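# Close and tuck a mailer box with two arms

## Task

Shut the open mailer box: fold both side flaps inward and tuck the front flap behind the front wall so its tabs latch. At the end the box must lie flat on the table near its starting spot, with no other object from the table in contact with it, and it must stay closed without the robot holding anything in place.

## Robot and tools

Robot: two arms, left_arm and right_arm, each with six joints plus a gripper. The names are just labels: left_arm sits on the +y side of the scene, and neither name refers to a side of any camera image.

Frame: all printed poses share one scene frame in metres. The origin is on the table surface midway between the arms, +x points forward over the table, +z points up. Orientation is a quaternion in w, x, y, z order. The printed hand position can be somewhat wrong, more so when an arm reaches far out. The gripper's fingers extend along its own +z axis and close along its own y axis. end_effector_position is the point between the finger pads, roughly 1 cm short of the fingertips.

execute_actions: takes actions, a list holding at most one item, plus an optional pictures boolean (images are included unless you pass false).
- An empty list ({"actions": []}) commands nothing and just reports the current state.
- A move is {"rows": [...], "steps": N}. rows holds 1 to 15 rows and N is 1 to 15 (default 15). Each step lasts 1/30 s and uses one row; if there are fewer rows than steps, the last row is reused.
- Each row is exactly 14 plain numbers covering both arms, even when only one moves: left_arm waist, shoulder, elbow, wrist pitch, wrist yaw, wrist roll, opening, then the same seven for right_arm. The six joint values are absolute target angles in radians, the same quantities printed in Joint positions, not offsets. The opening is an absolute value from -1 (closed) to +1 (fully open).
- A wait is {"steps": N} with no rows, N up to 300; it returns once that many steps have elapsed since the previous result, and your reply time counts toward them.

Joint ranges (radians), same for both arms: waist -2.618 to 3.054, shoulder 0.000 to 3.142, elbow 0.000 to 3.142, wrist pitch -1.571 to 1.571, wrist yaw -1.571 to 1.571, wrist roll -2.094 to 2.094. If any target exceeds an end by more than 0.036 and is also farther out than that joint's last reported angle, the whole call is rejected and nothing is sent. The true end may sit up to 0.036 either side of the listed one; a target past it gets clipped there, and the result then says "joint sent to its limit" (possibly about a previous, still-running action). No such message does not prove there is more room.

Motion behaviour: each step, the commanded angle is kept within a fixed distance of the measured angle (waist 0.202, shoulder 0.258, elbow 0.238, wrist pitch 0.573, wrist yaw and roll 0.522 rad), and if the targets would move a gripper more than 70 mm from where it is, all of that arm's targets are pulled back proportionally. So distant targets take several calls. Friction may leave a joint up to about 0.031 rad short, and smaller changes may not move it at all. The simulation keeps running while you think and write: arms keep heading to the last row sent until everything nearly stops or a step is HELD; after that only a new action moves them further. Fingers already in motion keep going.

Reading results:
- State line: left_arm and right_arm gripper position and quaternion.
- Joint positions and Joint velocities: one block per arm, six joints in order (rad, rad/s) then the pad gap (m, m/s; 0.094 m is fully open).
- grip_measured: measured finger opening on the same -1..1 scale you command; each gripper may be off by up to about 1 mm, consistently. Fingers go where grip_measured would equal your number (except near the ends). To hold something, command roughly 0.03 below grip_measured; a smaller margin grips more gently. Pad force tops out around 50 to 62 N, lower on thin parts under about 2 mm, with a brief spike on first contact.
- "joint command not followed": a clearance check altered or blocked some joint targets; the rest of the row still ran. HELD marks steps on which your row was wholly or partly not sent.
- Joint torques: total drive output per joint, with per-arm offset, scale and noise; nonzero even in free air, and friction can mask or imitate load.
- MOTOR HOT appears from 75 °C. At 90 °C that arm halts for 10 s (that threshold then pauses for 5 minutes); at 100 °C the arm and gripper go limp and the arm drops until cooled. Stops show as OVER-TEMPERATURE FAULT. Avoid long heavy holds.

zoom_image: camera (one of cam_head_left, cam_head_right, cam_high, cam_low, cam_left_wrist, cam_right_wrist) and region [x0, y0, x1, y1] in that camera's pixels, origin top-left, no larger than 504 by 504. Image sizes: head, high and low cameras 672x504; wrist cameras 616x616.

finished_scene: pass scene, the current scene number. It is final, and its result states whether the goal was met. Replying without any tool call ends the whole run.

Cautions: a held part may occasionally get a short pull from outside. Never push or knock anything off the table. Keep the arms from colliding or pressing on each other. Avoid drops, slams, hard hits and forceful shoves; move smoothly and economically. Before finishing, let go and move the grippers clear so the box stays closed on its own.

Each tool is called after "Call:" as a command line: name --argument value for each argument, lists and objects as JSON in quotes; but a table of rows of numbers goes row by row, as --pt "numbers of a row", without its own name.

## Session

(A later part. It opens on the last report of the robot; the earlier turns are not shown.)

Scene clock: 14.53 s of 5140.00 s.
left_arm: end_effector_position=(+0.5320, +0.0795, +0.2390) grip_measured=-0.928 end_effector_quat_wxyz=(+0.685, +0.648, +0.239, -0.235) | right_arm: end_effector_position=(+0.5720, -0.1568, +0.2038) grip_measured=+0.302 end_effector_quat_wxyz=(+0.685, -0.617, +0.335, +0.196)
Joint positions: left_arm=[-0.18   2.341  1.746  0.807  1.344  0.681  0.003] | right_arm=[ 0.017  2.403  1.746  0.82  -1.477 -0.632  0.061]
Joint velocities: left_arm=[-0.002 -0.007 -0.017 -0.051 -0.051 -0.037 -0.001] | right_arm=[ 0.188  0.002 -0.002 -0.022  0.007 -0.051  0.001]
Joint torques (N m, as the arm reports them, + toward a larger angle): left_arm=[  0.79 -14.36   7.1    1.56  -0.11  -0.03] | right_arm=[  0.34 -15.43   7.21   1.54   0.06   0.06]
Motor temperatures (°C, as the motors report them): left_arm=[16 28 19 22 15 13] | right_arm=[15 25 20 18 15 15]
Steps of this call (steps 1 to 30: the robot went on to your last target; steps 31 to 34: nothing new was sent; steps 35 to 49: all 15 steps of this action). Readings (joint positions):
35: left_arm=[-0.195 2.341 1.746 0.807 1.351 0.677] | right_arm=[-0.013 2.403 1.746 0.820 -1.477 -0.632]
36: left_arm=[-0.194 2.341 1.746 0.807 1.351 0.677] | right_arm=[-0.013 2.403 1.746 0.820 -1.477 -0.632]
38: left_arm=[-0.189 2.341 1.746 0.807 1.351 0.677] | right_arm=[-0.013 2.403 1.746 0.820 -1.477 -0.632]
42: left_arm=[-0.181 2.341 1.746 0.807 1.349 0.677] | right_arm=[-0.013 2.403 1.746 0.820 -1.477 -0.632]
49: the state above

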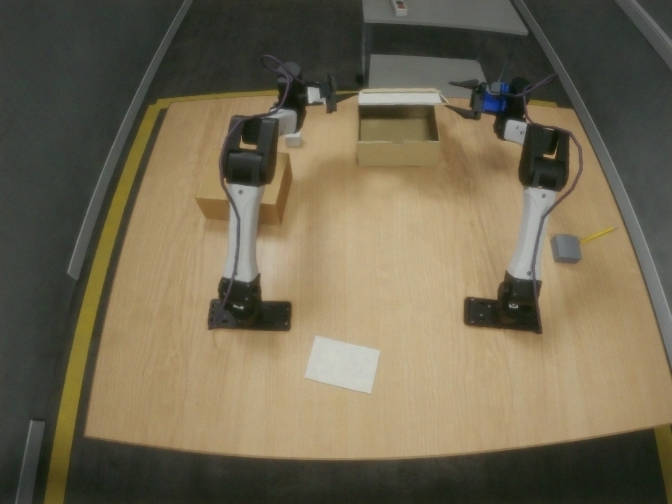

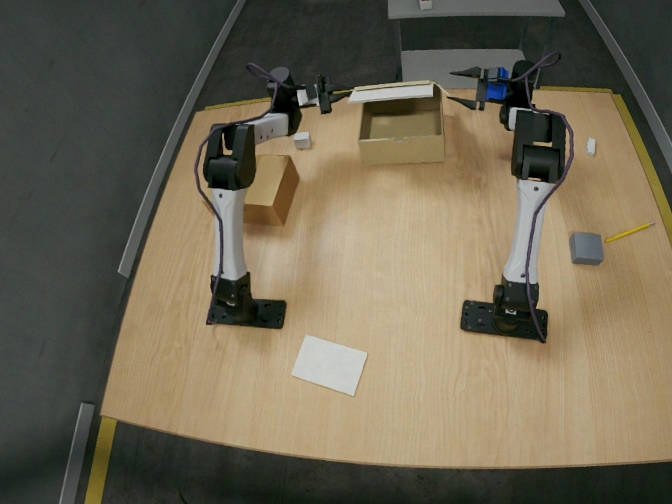

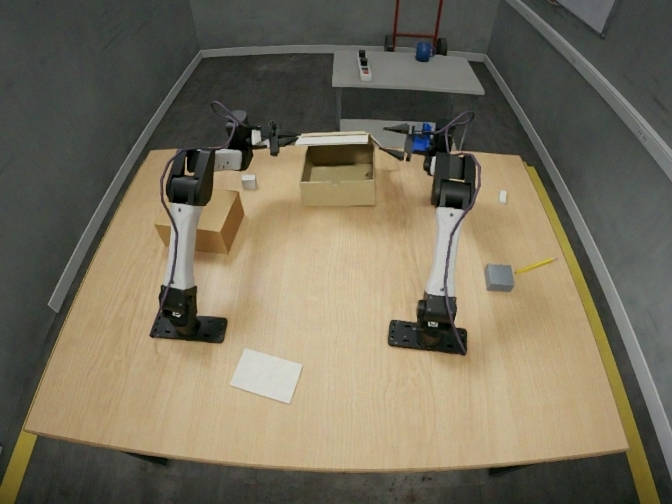

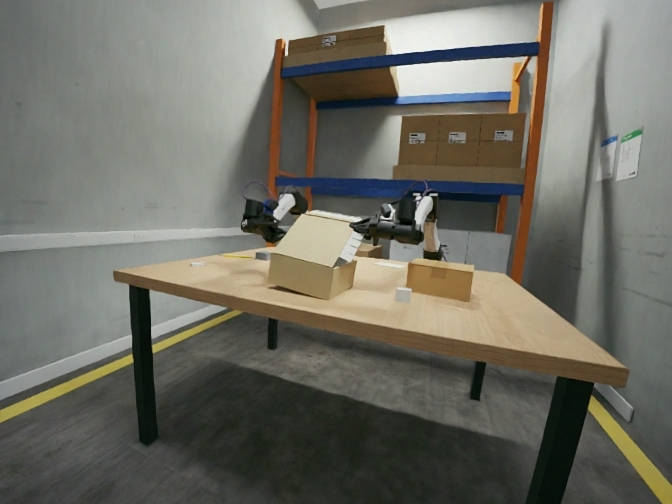

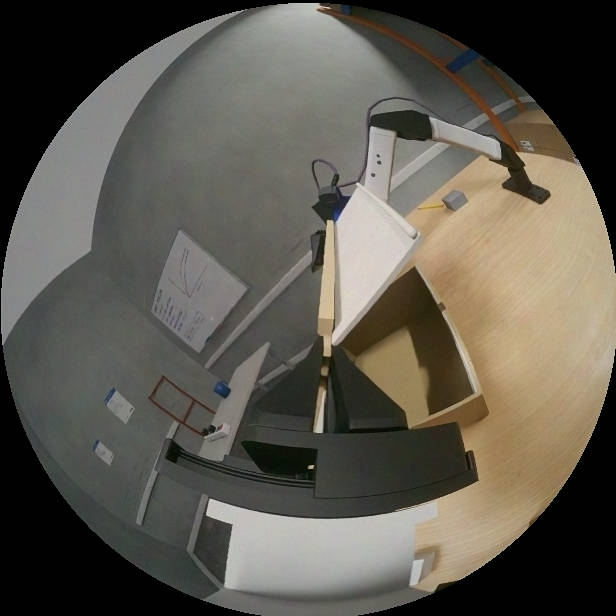

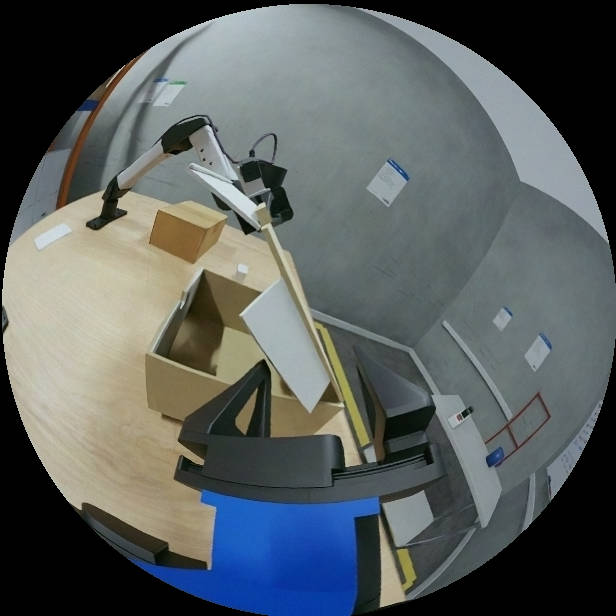

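Call:
execute_actions --actions '[{"rows":[[-0.17,2.33,1.73,0.80,1.36,0.68,-0.95,0.02,2.39,1.73,0.83,-1.48,-0.64,0.2],[-0.165,2.33,1.73,0.80,1.375,0.68,-0.95,0.02,2.39,1.73,0.83,-1.48,-0.64,0.1],[-0.16,2.33,1.73,0.80,1.39,0.68,-0.95,0.02,2.39,1.73,0.83,-1.48,-0.64,0.1],[-0.155,2.33,1.73,0.80,1.405,0.68,-0.95,0.02,2.39,1.73,0.83,-1.48,-0.64,0.1],[-0.15,2.33,1.73,0.80,1.42,0.68,-0.95,0.02,2.39,1.73,0.83,-1.48,-0.64,0.1],[-0.145,2.33,1.73,0.80,1.435,0.68,-0.95,0.02,2.39,1.73,0.83,-1.48,-0.64,0.1],[-0.14,2.33,1.73,0.80,1.45,0.68,-0.95,0.02,2.39,1.73,0.83,-1.48,-0.64,0.1],[-0.135,2.33,1.73,0.80,1.465,0.68,-0.95,0.02,2.39,1.73,0.83,-1.48,-0.64,0.1],[-0.13,2.33,1.73,0.80,1.48,0.68,-0.95,0.02,2.39,1.73,0.83,-1.48,-0.64,0.1]]}]'

Scene clock: 16.03 s of 5140.00 s.
left_arm: end_effector_position=(+0.5267, +0.1037, +0.2355) grip_measured=-0.935 end_effector_quat_wxyz=(+0.673, +0.663, +0.218, -0.246) | right_arm: end_effector_position=(+0.5699, -0.1499, +0.2036) grip_measured=+0.101 end_effector_quat_wxyz=(+0.683, -0.620, +0.330, +0.202)
Joint positions: left_arm=[-0.132  2.341  1.746  0.81   1.449  0.688  0.003] | right_arm=[ 0.029  2.403  1.746  0.82  -1.482 -0.632  0.052]
Joint velocities: left_arm=[ 0.002 -0.007 -0.012  0.022  0.051  0.007  0.   ] | right_arm=[-0.022  0.002 -0.027 -0.007  0.066  0.037 -0.   ]
Joint torques (N m, as the arm reports them, + toward a larger angle): left_arm=[  0.55 -14.26   6.98   1.44   0.08  -0.12] | right_arm=[ -0.28 -15.32   7.16   1.53   0.12   0.06]
Motor temperatures (°C, as the motors report them): left_arm=[16 29 19 22 15 13] | right_arm=[15 26 20 18 15 15]
Steps of this call (steps 1 to 30: the robot went on to your last target; steps 31 to 45: all 15 steps of this action). Readings (joint positions):
31: left_arm=[-0.180 2.341 1.746 0.807 1.345 0.681] | right_arm=[0.031 2.403 1.746 0.820 -1.477 -0.632]
32: left_arm=[-0.179 2.341 1.746 0.807 1.347 0.682] | right_arm=[0.031 2.403 1.746 0.820 -1.477 -0.632]
34: left_arm=[-0.176 2.341 1.746 0.807 1.357 0.682] | right_arm=[0.031 2.403 1.746 0.820 -1.478 -0.632]
38: left_arm=[-0.158 2.341 1.746 0.807 1.390 0.682] | right_arm=[0.031 2.403 1.746 0.820 -1.482 -0.632]
45: the state above

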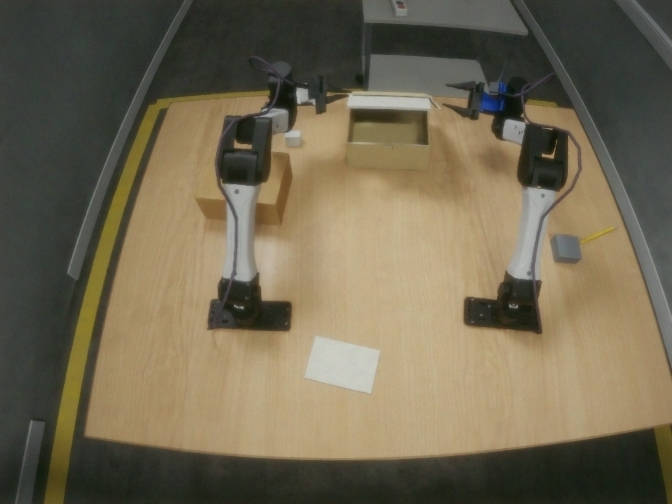

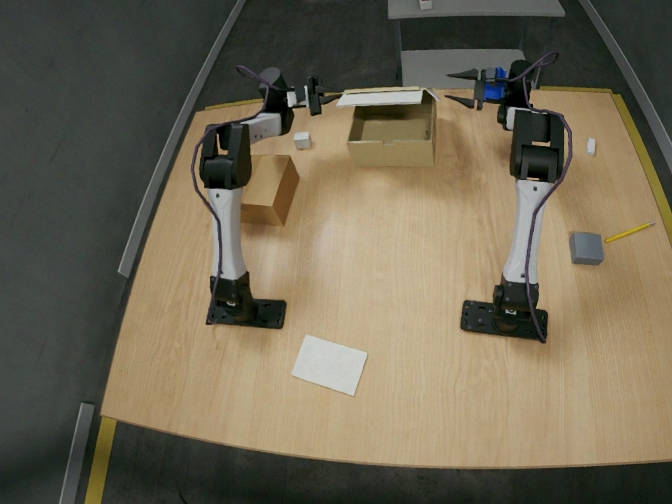

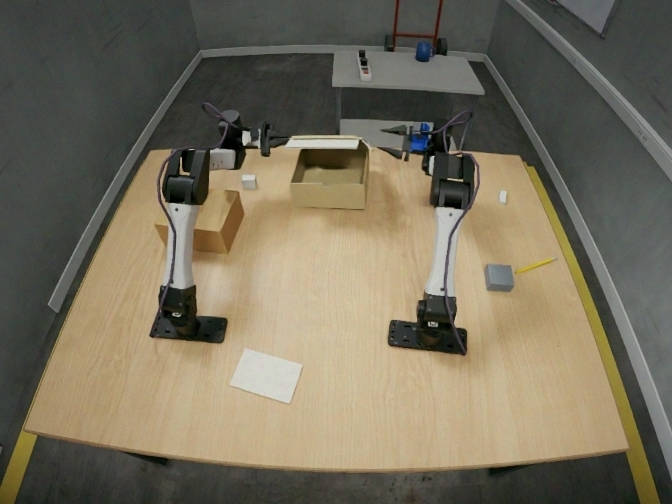

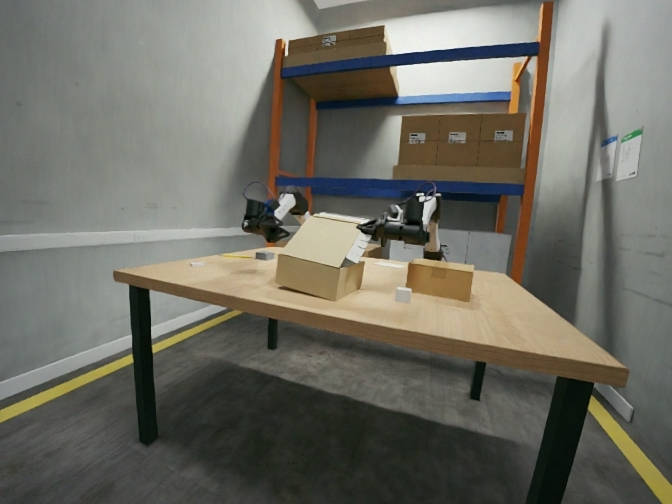

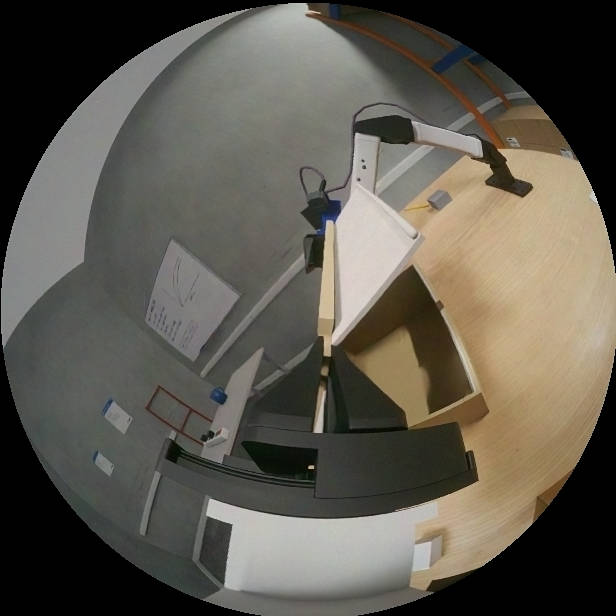

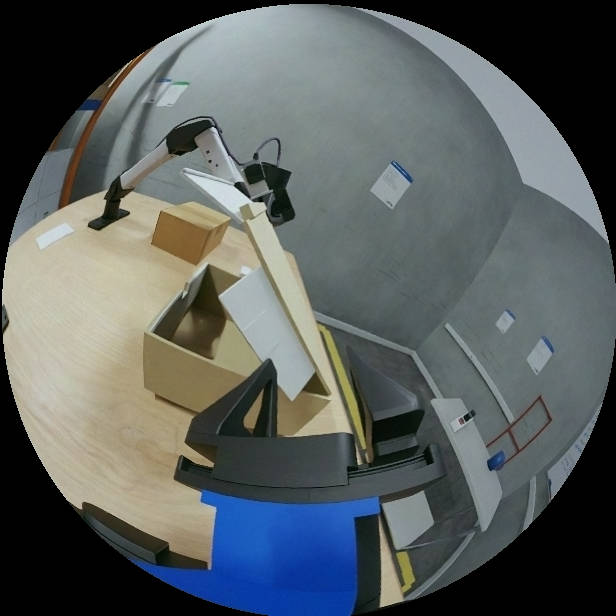

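Call:
execute_actions --actions '[{"rows":[[-0.13,2.33,1.73,0.80,1.48,0.68,-0.95,0.01,2.39,1.73,0.83,-1.48,-0.64,0.1],[-0.13,2.33,1.73,0.80,1.48,0.68,-0.95,0.01,2.39,1.73,0.83,-1.48,-0.64,0.0],[-0.13,2.33,1.73,0.80,1.48,0.68,-0.95,0.01,2.39,1.73,0.83,-1.48,-0.64,-0.2],[-0.13,2.33,1.73,0.80,1.48,0.68,-0.95,0.01,2.39,1.73,0.83,-1.48,-0.64,-0.4],[-0.13,2.33,1.73,0.80,1.48,0.68,-0.95,0.02,2.39,1.73,0.83,-1.48,-0.64,-0.4],[-0.13,2.33,1.73,0.80,1.48,0.68,-0.95,0.03,2.39,1.73,0.83,-1.48,-0.64,-0.4],[-0.13,2.33,1.73,0.80,1.48,0.68,-0.95,0.04,2.39,1.73,0.83,-1.48,-0.64,-0.4],[-0.13,2.33,1.73,0.80,1.48,0.68,-0.95,0.05,2.39,1.73,0.83,-1.48,-0.64,-0.4],[-0.13,2.33,1.73,0.80,1.48,0.68,-0.95,0.06,2.39,1.73,0.83,-1.48,-0.64,-0.4],[-0.13,2.33,1.73,0.80,1.48,0.68,-0.95,0.065,2.39,1.73,0.83,-1.48,-0.64,-0.4]]}]'

Scene clock: 17.57 s of 5140.00 s.
left_arm: end_effector_position=(+0.5244, +0.1038, +0.2350) grip_measured=-0.935 end_effector_quat_wxyz=(+0.670, +0.666, +0.213, -0.249) | right_arm: end_effector_position=(+0.5659, -0.1317, +0.2036) grip_measured=-0.398 end_effector_quat_wxyz=(+0.679, -0.625, +0.319, +0.213)
Joint positions: left_arm=[-0.132  2.341  1.746  0.81   1.463  0.69   0.003] | right_arm=[ 0.062  2.403  1.746  0.82  -1.482 -0.632  0.028]
Joint velocities: left_arm=[ 0.002 -0.007  0.007 -0.037  0.037  0.007  0.   ] | right_arm=[ 0.085  0.002 -0.002 -0.066 -0.022 -0.051 -0.   ]
Joint torques (N m, as the arm reports them, + toward a larger angle): left_arm=[  0.53 -14.25   6.96   1.42   0.09  -0.13] | right_arm=[  0.09 -15.44   7.2    1.53   0.12   0.06]
Motor temperatures (°C, as the motors report them): left_arm=[16 30 19 22 15 13] | right_arm=[15 27 21 18 15 15]
Steps of this call (steps 1 to 30: the robot went on to your last target; step 31: nothing new was sent; steps 32 to 46: all 15 steps of this action). Readings (joint positions):
32: left_arm=[-0.132 2.341 1.746 0.810 1.463 0.690] | right_arm=[0.028 2.403 1.746 0.820 -1.482 -0.632]
33: left_arm=[-0.132 2.341 1.746 0.810 1.463 0.690] | right_arm=[0.027 2.403 1.746 0.820 -1.482 -0.632]
35: left_arm=[-0.132 2.341 1.746 0.810 1.463 0.690] | right_arm=[0.024 2.403 1.746 0.820 -1.482 -0.632]
39: left_arm=[-0.132 2.341 1.746 0.810 1.463 0.690] | right_arm=[0.025 2.403 1.746 0.820 -1.482 -0.632]
46: the state above

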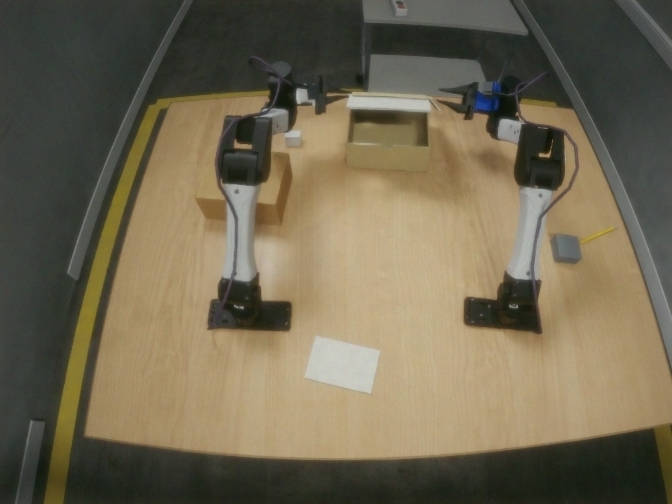

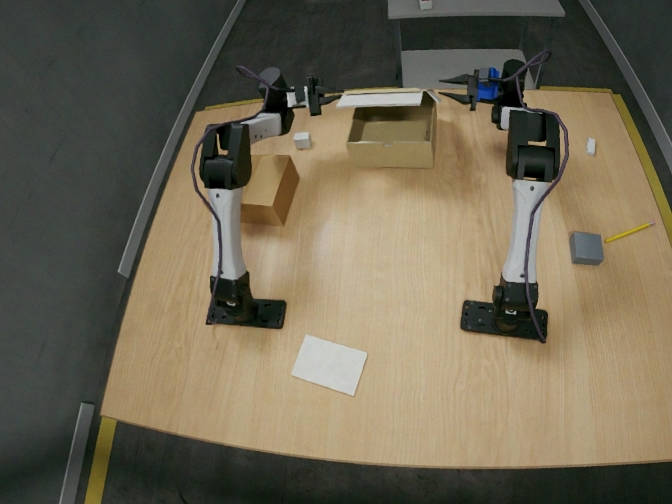

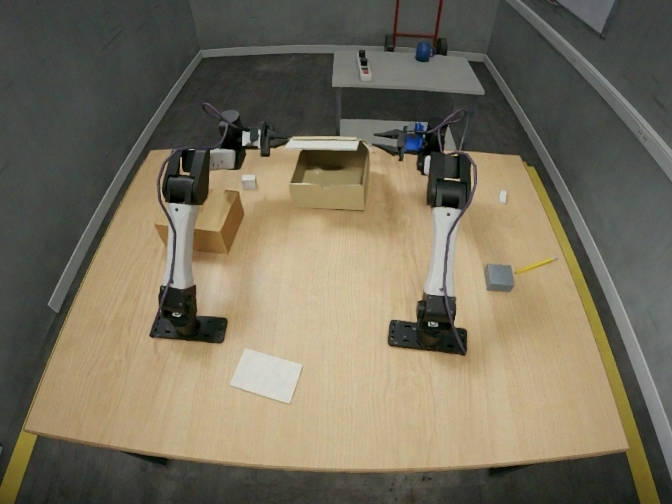

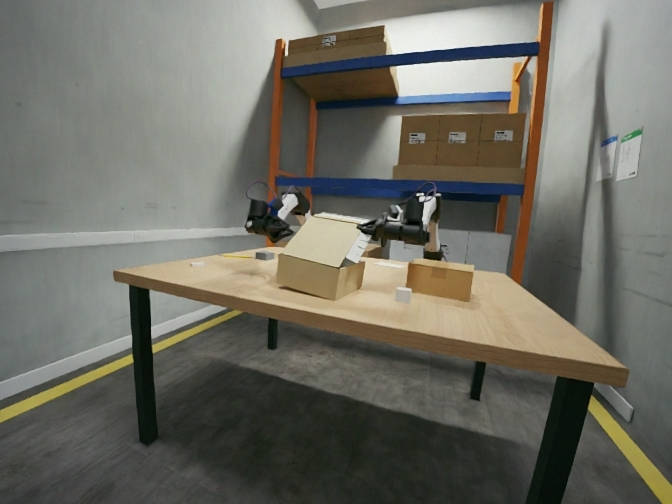

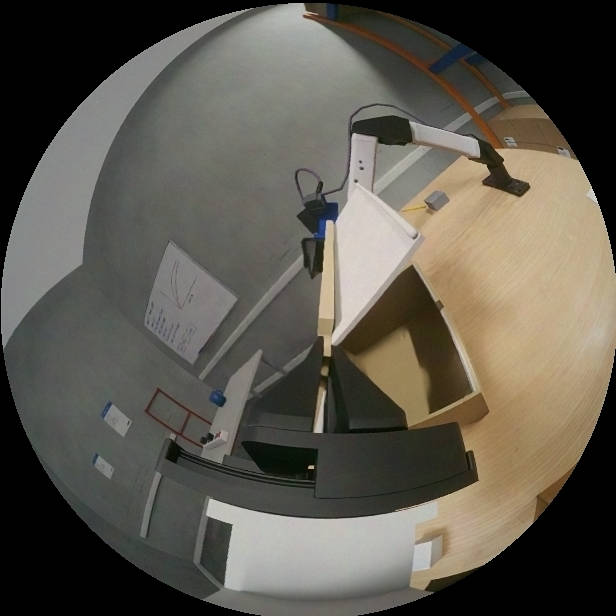

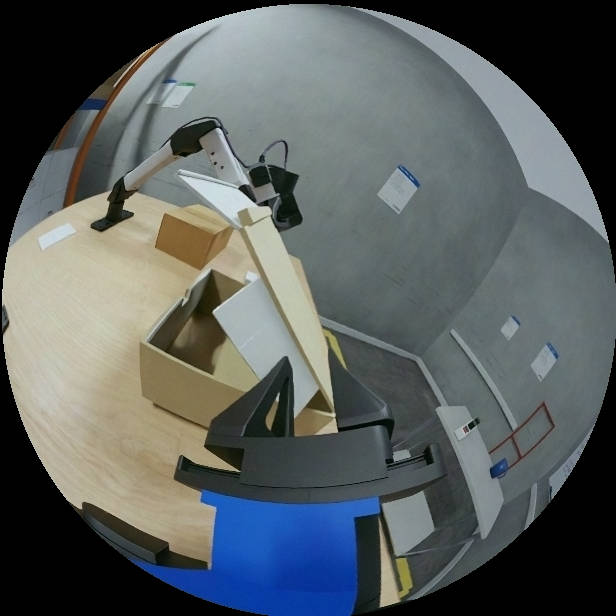

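Call:
execute_actions --actions '[{"rows":[[-0.13,2.33,1.73,0.80,1.48,0.68,-0.95,0.07,2.39,1.73,0.83,-1.48,-0.64,-0.3],[-0.13,2.33,1.73,0.80,1.48,0.68,-0.95,0.075,2.39,1.73,0.83,-1.48,-0.64,-0.2],[-0.13,2.33,1.73,0.80,1.48,0.68,-0.95,0.08,2.39,1.73,0.83,-1.48,-0.64,-0.1],[-0.13,2.33,1.73,0.80,1.48,0.68,-0.95,0.085,2.39,1.73,0.83,-1.48,-0.64,0],[-0.13,2.33,1.73,0.80,1.48,0.68,-0.95,0.09,2.39,1.73,0.83,-1.48,-0.64,0.1],[-0.13,2.33,1.73,0.80,1.48,0.68,-0.95,0.095,2.39,1.73,0.83,-1.48,-0.64,0.2],[-0.13,2.33,1.73,0.80,1.48,0.68,-0.95,0.10,2.39,1.73,0.83,-1.48,-0.64,0.25],[-0.13,2.33,1.73,0.80,1.48,0.68,-0.95,0.11,2.39,1.73,0.83,-1.48,-0.64,0.25],[-0.13,2.33,1.73,0.80,1.48,0.68,-0.95,0.12,2.39,1.73,0.83,-1.48,-0.64,0.25],[-0.13,2.33,1.73,0.80,1.48,0.68,-0.95,0.13,2.39,1.73,0.83,-1.48,-0.64,0.2],[-0.13,2.33,1.73,0.80,1.48,0.68,-0.95,0.14,2.39,1.73,0.83,-1.48,-0.64,0.15]]}]'

Scene clock: 19.30 s of 5140.00 s.
left_arm: end_effector_position=(+0.5205, +0.1085, +0.2337) grip_measured=-0.935 end_effector_quat_wxyz=(+0.665, +0.671, +0.204, -0.256) | right_arm: end_effector_position=(+0.5619, -0.1076, +0.2045) grip_measured=+0.151 end_effector_quat_wxyz=(+0.678, -0.630, +0.307, +0.222)
Joint positions: left_arm=[-0.123  2.341  1.746  0.811  1.499  0.693  0.003] | right_arm=[ 0.107  2.403  1.746  0.825 -1.468 -0.632  0.054]
Joint velocities: left_arm=[ 0.042  0.002 -0.007 -0.037  0.11   0.022 -0.001] | right_arm=[ 0.051 -0.002 -0.012 -0.022  0.037  0.007 -0.001]
Joint torques (N m, as the arm reports them, + toward a larger angle): left_arm=[ -0.56 -14.19   6.94   1.37  -0.37  -0.18] | right_arm=[  1.91 -15.47   7.2    1.44  -0.1    0.06]
Motor temperatures (°C, as the motors report them): left_arm=[16 31 19 22 15 13] | right_arm=[15 28 21 18 15 15]
Steps of this call (steps 1 to 15: the robot went on to your last target; steps 16 to 37: nothing new was sent; steps 38 to 52: all 15 steps of this action). Readings (joint positions):
38: left_arm=[-0.132 2.341 1.746 0.810 1.463 0.691] | right_arm=[0.065 2.403 1.746 0.820 -1.482 -0.632]
39: left_arm=[-0.132 2.341 1.746 0.810 1.463 0.691] | right_arm=[0.065 2.403 1.746 0.820 -1.482 -0.632]
41: left_arm=[-0.132 2.341 1.746 0.810 1.463 0.691] | right_arm=[0.067 2.403 1.746 0.820 -1.482 -0.632]
45: left_arm=[-0.132 2.341 1.746 0.810 1.473 0.691] | right_arm=[0.076 2.403 1.746 0.821 -1.479 -0.632]
52: the state above

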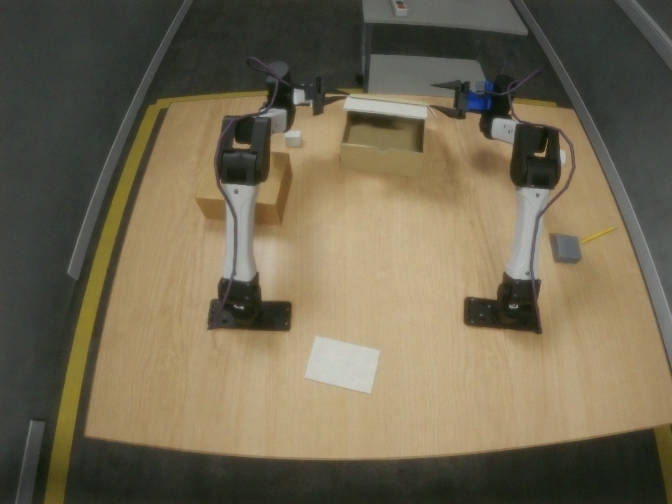

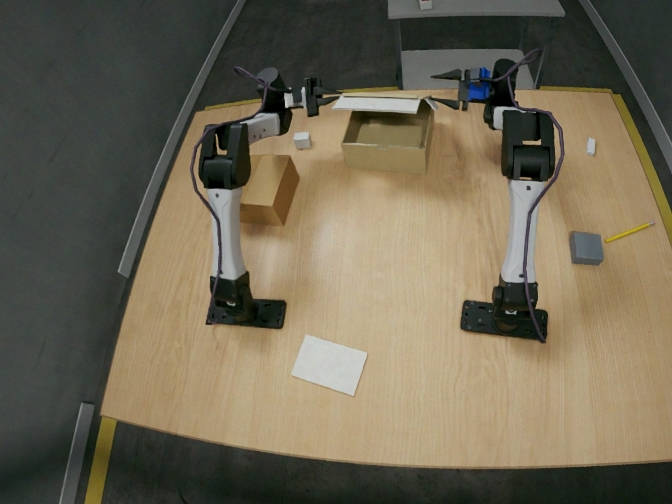

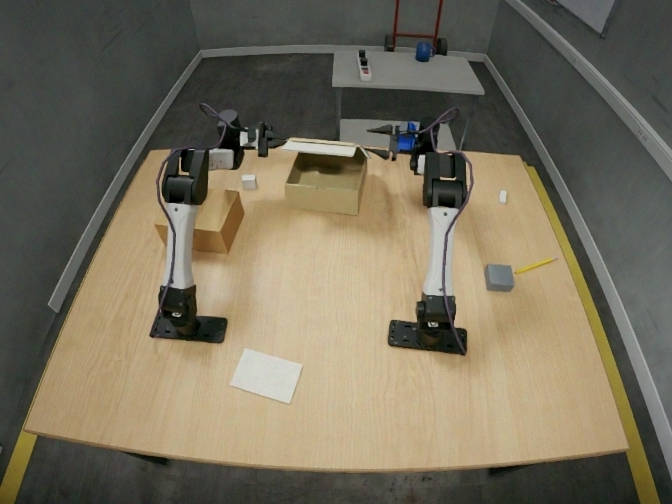

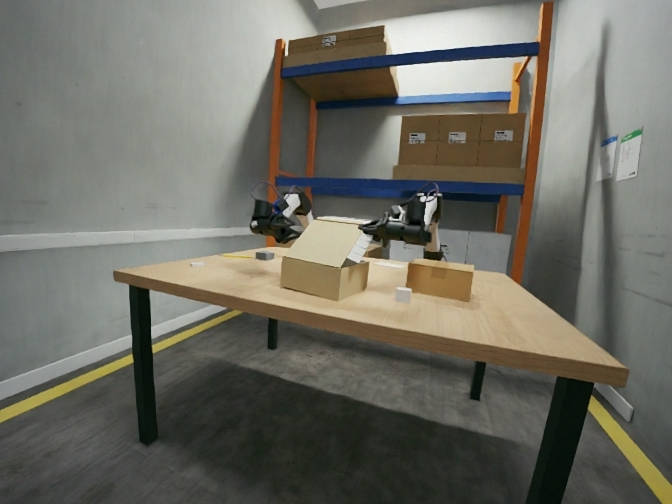

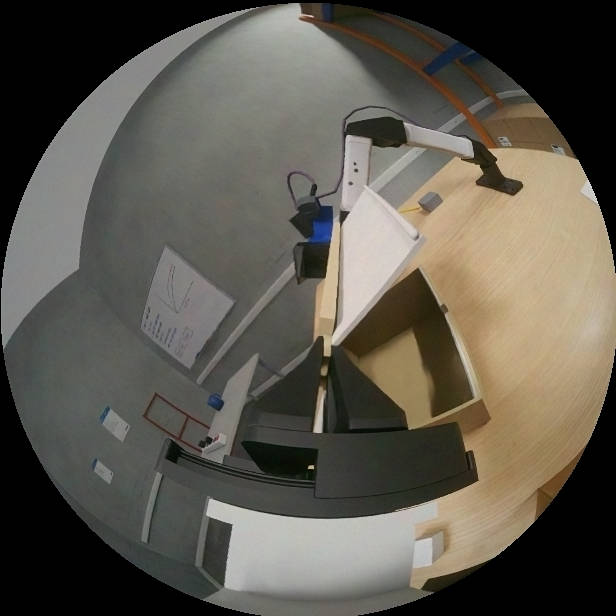

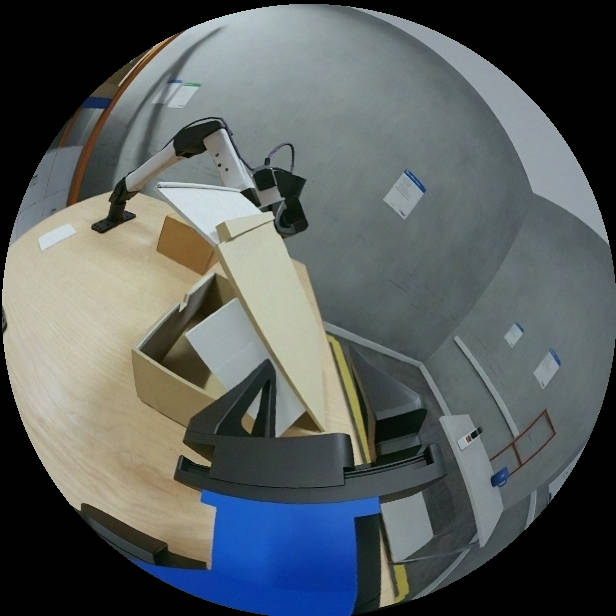

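Call:
execute_actions --actions '[{"rows":[[-0.13,2.34,1.74,0.80,1.47,0.68,-0.95,0.09,2.39,1.73,0.83,-1.48,-0.64,0.15],[-0.13,2.34,1.74,0.80,1.46,0.68,-0.95,0.06,2.39,1.73,0.83,-1.48,-0.64,0.15],[-0.13,2.34,1.74,0.80,1.46,0.68,-0.95,0.03,2.39,1.73,0.83,-1.48,-0.64,0.15],[-0.13,2.345,1.77,0.77,1.46,0.67,-0.95,0.0,2.39,1.73,0.83,-1.48,-0.64,0.15],[-0.13,2.35,1.80,0.73,1.46,0.66,-0.95,0.0,2.39,1.73,0.83,-1.48,-0.64,0.15],[-0.13,2.36,1.835,0.69,1.46,0.65,-0.95,0.0,2.39,1.73,0.83,-1.48,-0.64,0.15],[-0.13,2.37,1.87,0.65,1.46,0.64,-0.95,0.0,2.39,1.73,0.83,-1.48,-0.64,0.15],[-0.13,2.38,1.905,0.61,1.46,0.63,-0.95,0.0,2.39,1.73,0.83,-1.48,-0.64,0.15],[-0.13,2.39,1.94,0.57,1.46,0.62,-0.95,0.0,2.39,1.73,0.83,-1.48,-0.64,0.15],[-0.13,2.40,1.975,0.53,1.46,0.61,-0.95,0.0,2.39,1.73,0.83,-1.48,-0.64,0.15],[-0.13,2.41,2.01,0.49,1.46,0.60,-0.95,0.0,2.39,1.73,0.83,-1.48,-0.64,0.15],[-0.13,2.42,2.045,0.45,1.46,0.59,-0.95,0.0,2.39,1.73,0.83,-1.48,-0.64,0.15],[-0.13,2.435,2.08,0.41,1.46,0.58,-0.95,0.0,2.39,1.73,0.83,-1.48,-0.64,0.15],[-0.13,2.455,2.115,0.37,1.46,0.58,-0.95,0.0,2.39,1.73,0.83,-1.48,-0.64,0.15]]}]' --pictures false

Call:
execute_actions --actions '[{"steps":12}]'

Scene clock: 21.80 s of 5140.00 s.
left_arm: end_effector_position=(+0.5536, +0.1045, +0.2778) grip_measured=-0.935 end_effector_quat_wxyz=(+0.649, +0.652, +0.260, -0.294) | right_arm: end_effector_position=(+0.5756, -0.1741, +0.2045) grip_measured=+0.151 end_effector_quat_wxyz=(+0.689, -0.611, +0.344, +0.182)
Joint positions: left_arm=[-0.122  2.416  2.075  0.503  1.474  0.606  0.003] | right_arm=[-0.014  2.403  1.746  0.827 -1.473 -0.632  0.054]
Joint velocities: left_arm=[-0.017  0.203  0.632 -0.74  -0.066 -0.154  0.   ] | right_arm=[ 0.081 -0.002 -0.007 -0.022 -0.037 -0.066 -0.001]
Joint torques (N m, as the arm reports them, + toward a larger angle): left_arm=[ -0.32 -12.14   9.01   1.35  -0.02  -0.04] | right_arm=[  0.75 -15.5    7.17   1.49   0.03   0.07]
Motor temperatures (°C, as the motors report them): left_arm=[16 32 19 22 15 13] | right_arm=[15 29 21 19 15 15]
Steps of this call (steps 1 to 15: the robot went on to your last target; steps 16 to 60: nothing new was sent; steps 61 to 75: all 15 steps of this action). Readings (joint positions):
61: left_arm=[-0.120 2.341 1.746 0.811 1.503 0.694] | right_arm=[0.107 2.403 1.746 0.827 -1.467 -0.632]
62: left_arm=[-0.120 2.341 1.746 0.811 1.502 0.694] | right_arm=[0.102 2.403 1.746 0.827 -1.467 -0.632]
64: left_arm=[-0.121 2.341 1.748 0.810 1.495 0.693] | right_arm=[0.080 2.403 1.746 0.827 -1.469 -0.632]
68: left_arm=[-0.122 2.355 1.833 0.727 1.486 0.666] | right_arm=[0.006 2.403 1.746 0.827 -1.471 -0.632]
75: the state above

Scene clock: 22.20 s of 5140.00 s.
left_arm: end_effector_position=(+0.5590, +0.1039, +0.2679) grip_measured=-0.935 end_effector_quat_wxyz=(+0.632, +0.640, +0.295, -0.322) | right_arm: end_effector_position=(+0.5746, -0.1694, +0.2044) grip_measured=+0.151 end_effector_quat_wxyz=(+0.688, -0.613, +0.341, +0.185)
Joint positions: left_arm=[-0.122  2.436  2.101  0.412  1.469  0.59   0.003] | right_arm=[-0.005  2.403  1.746  0.827 -1.474 -0.632  0.054]
Joint velocities: left_arm=[-0.012  0.022 -0.002  0.007  0.007 -0.066  0.   ] | right_arm=[ 0.007 -0.002  0.002 -0.037 -0.022  0.022  0.   ]
Joint torques (N m, as the arm reports them, + toward a larger angle): left_arm=[ -0.22 -12.98  10.38   1.21  -0.08  -0.12] | right_arm=[  0.47 -15.42   7.2    1.47   0.03   0.06]
Motor temperatures (°C, as the motors report them): left_arm=[16 32 19 22 15 13] | right_arm=[15 29 21 19 15 15]
Steps of this call (steps 1 to 12: the robot went on to your last target). Readings (joint positions):
1: left_arm=[-0.122 2.421 2.090 0.481 1.472 0.601] | right_arm=[-0.011 2.403 1.746 0.827 -1.473 -0.632]
2: left_arm=[-0.122 2.424 2.098 0.463 1.470 0.598] | right_arm=[-0.009 2.403 1.746 0.827 -1.473 -0.632]
4: left_arm=[-0.122 2.428 2.101 0.435 1.470 0.592] | right_arm=[-0.006 2.403 1.746 0.827 -1.474 -0.632]
8: left_arm=[-0.122 2.436 2.101 0.412 1.469 0.590] | right_arm=[-0.005 2.403 1.746 0.827 -1.474 -0.632]
12: the state above

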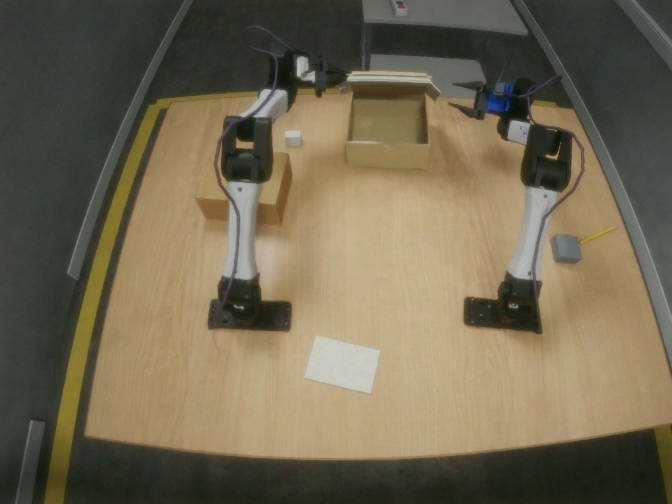

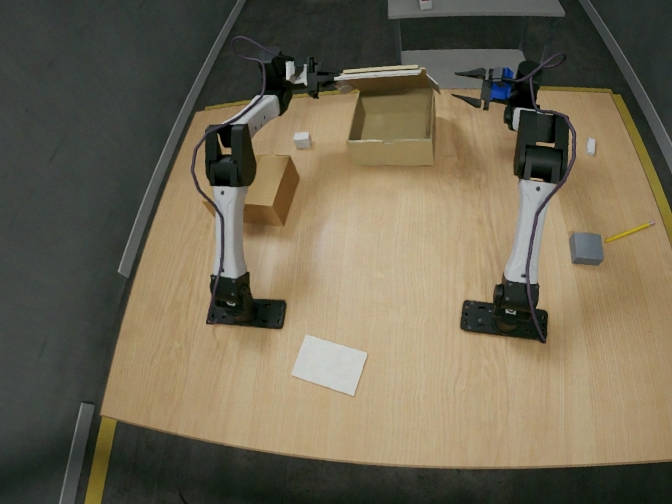

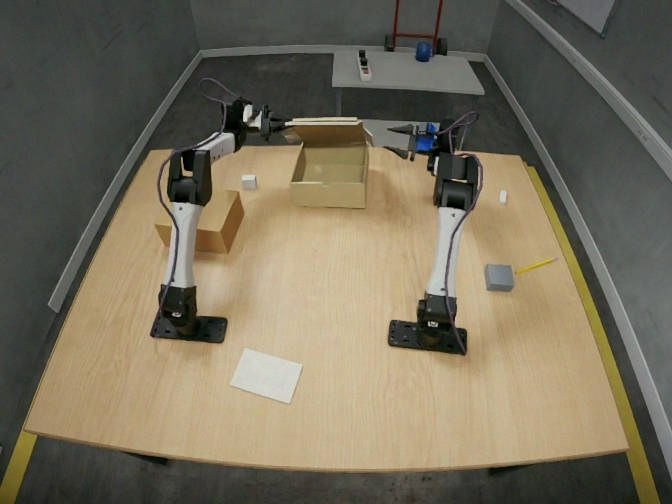

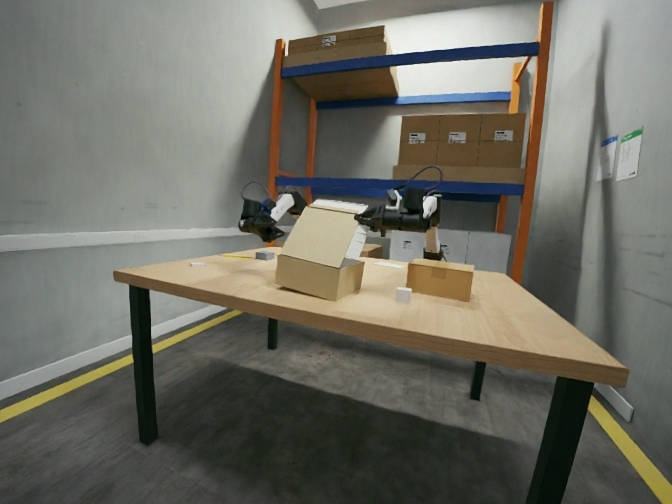

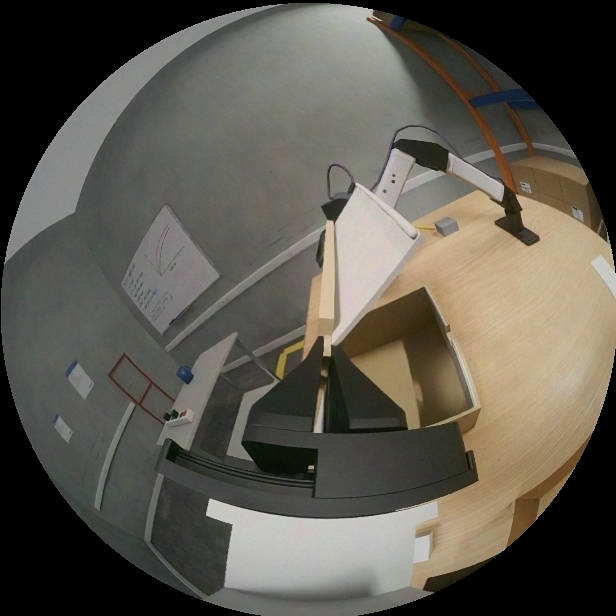

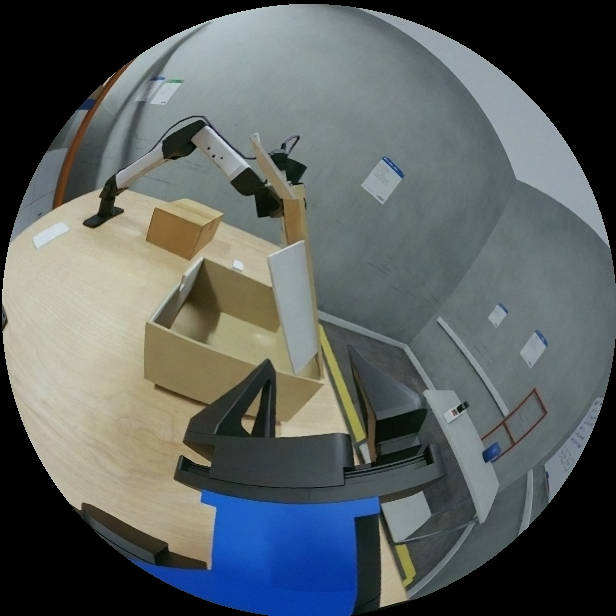

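Call:
execute_actions --actions '[]'

Scene clock: 24.23 s of 5140.00 s.
left_arm: end_effector_position=(+0.5590, +0.1039, +0.2679) grip_measured=-0.935 end_effector_quat_wxyz=(+0.632, +0.640, +0.295, -0.322) | right_arm: end_effector_position=(+0.5746, -0.1694, +0.2044) grip_measured=+0.151 end_effector_quat_wxyz=(+0.688, -0.613, +0.341, +0.185)
Joint positions: left_arm=[-0.122  2.436  2.101  0.412  1.469  0.59   0.003] | right_arm=[-0.005  2.403  1.746  0.827 -1.474 -0.632  0.054]
Joint velocities: left_arm=[-0.012 -0.002  0.012 -0.037  0.022  0.037 -0.002] | right_arm=[ 0.007 -0.012  0.002  0.007 -0.022 -0.022  0.   ]
Joint torques (N m, as the arm reports them, + toward a larger angle): left_arm=[ -0.31 -12.87  10.42   1.19  -0.07  -0.12] | right_arm=[  0.62 -15.43   7.2    1.47   0.03   0.07]
Motor temperatures (°C, as the motors report them): left_arm=[16 33 19 22 15 13] | right_arm=[15 30 21 19 15 15]
Steps of this call (steps 1 to 30: the robot went on to your last target; steps 31 to 61: nothing new was sent). Readings (joint positions):
1: left_arm=[-0.122 2.436 2.101 0.412 1.469 0.590] | right_arm=[-0.005 2.403 1.746 0.827 -1.474 -0.632]
2: left_arm=[-0.122 2.436 2.101 0.412 1.469 0.590] | right_arm=[-0.005 2.403 1.746 0.827 -1.474 -0.632]
4: left_arm=[-0.122 2.436 2.101 0.412 1.469 0.590] | right_arm=[-0.005 2.403 1.746 0.827 -1.474 -0.632]
8: left_arm=[-0.122 2.436 2.101 0.412 1.469 0.590] | right_arm=[-0.005 2.403 1.746 0.827 -1.474 -0.632]
61: the state above
All arms were judged still, so your last target was given up. Only a new action makes them travel on or press farther. Fingers that are still opening or closing keep moving.

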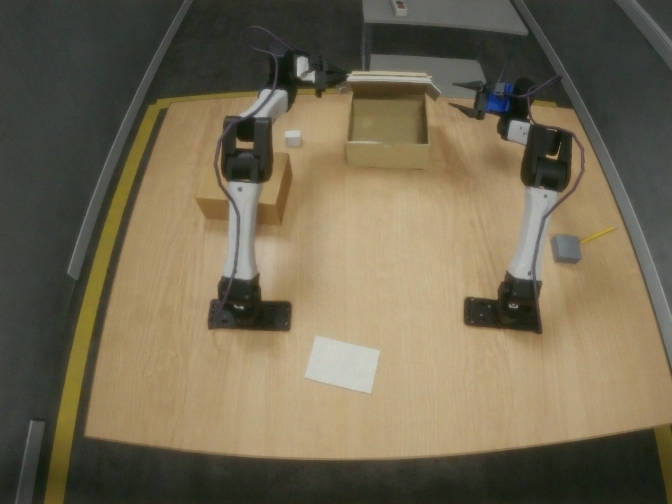

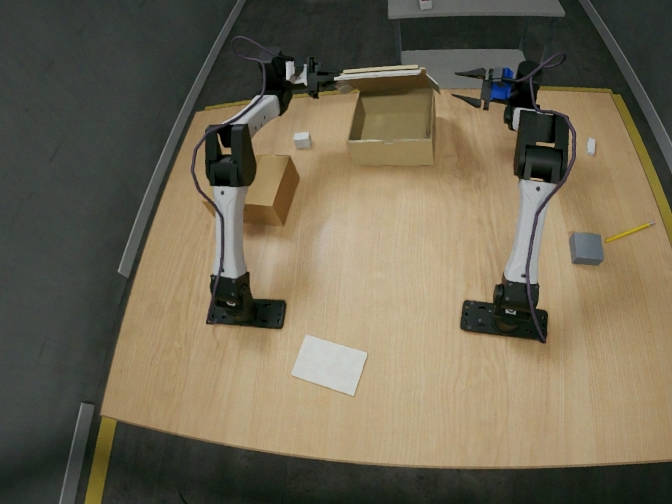

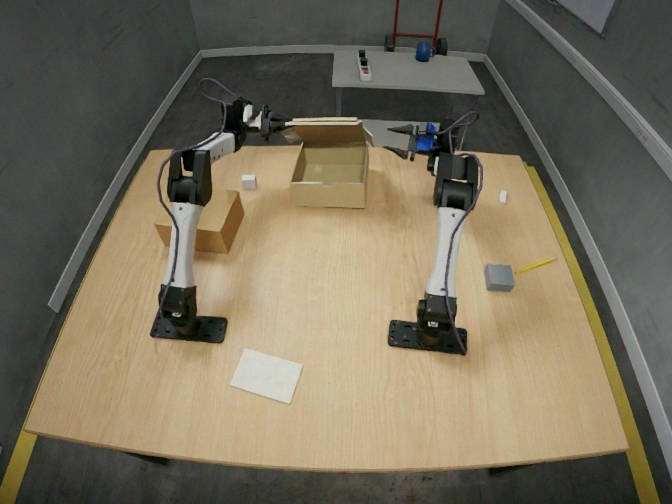

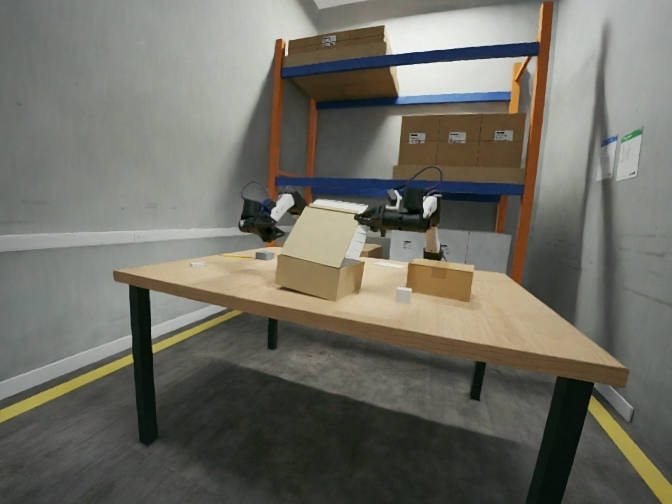

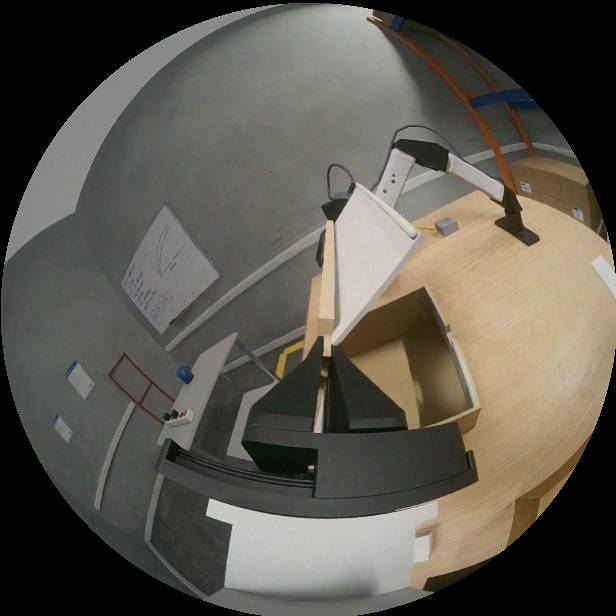

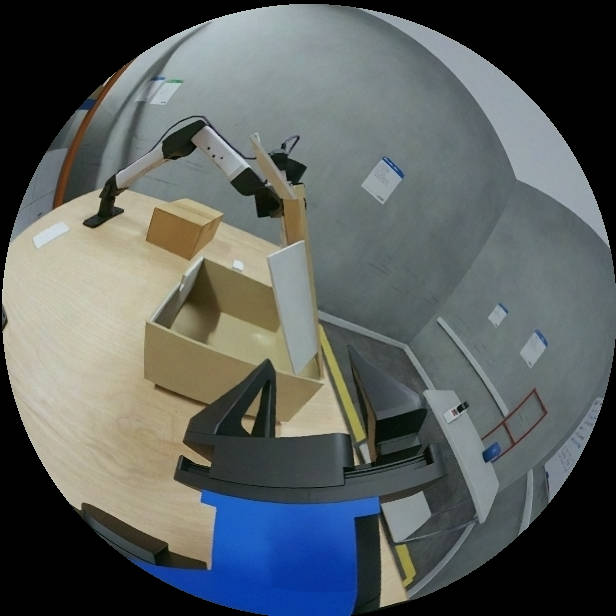

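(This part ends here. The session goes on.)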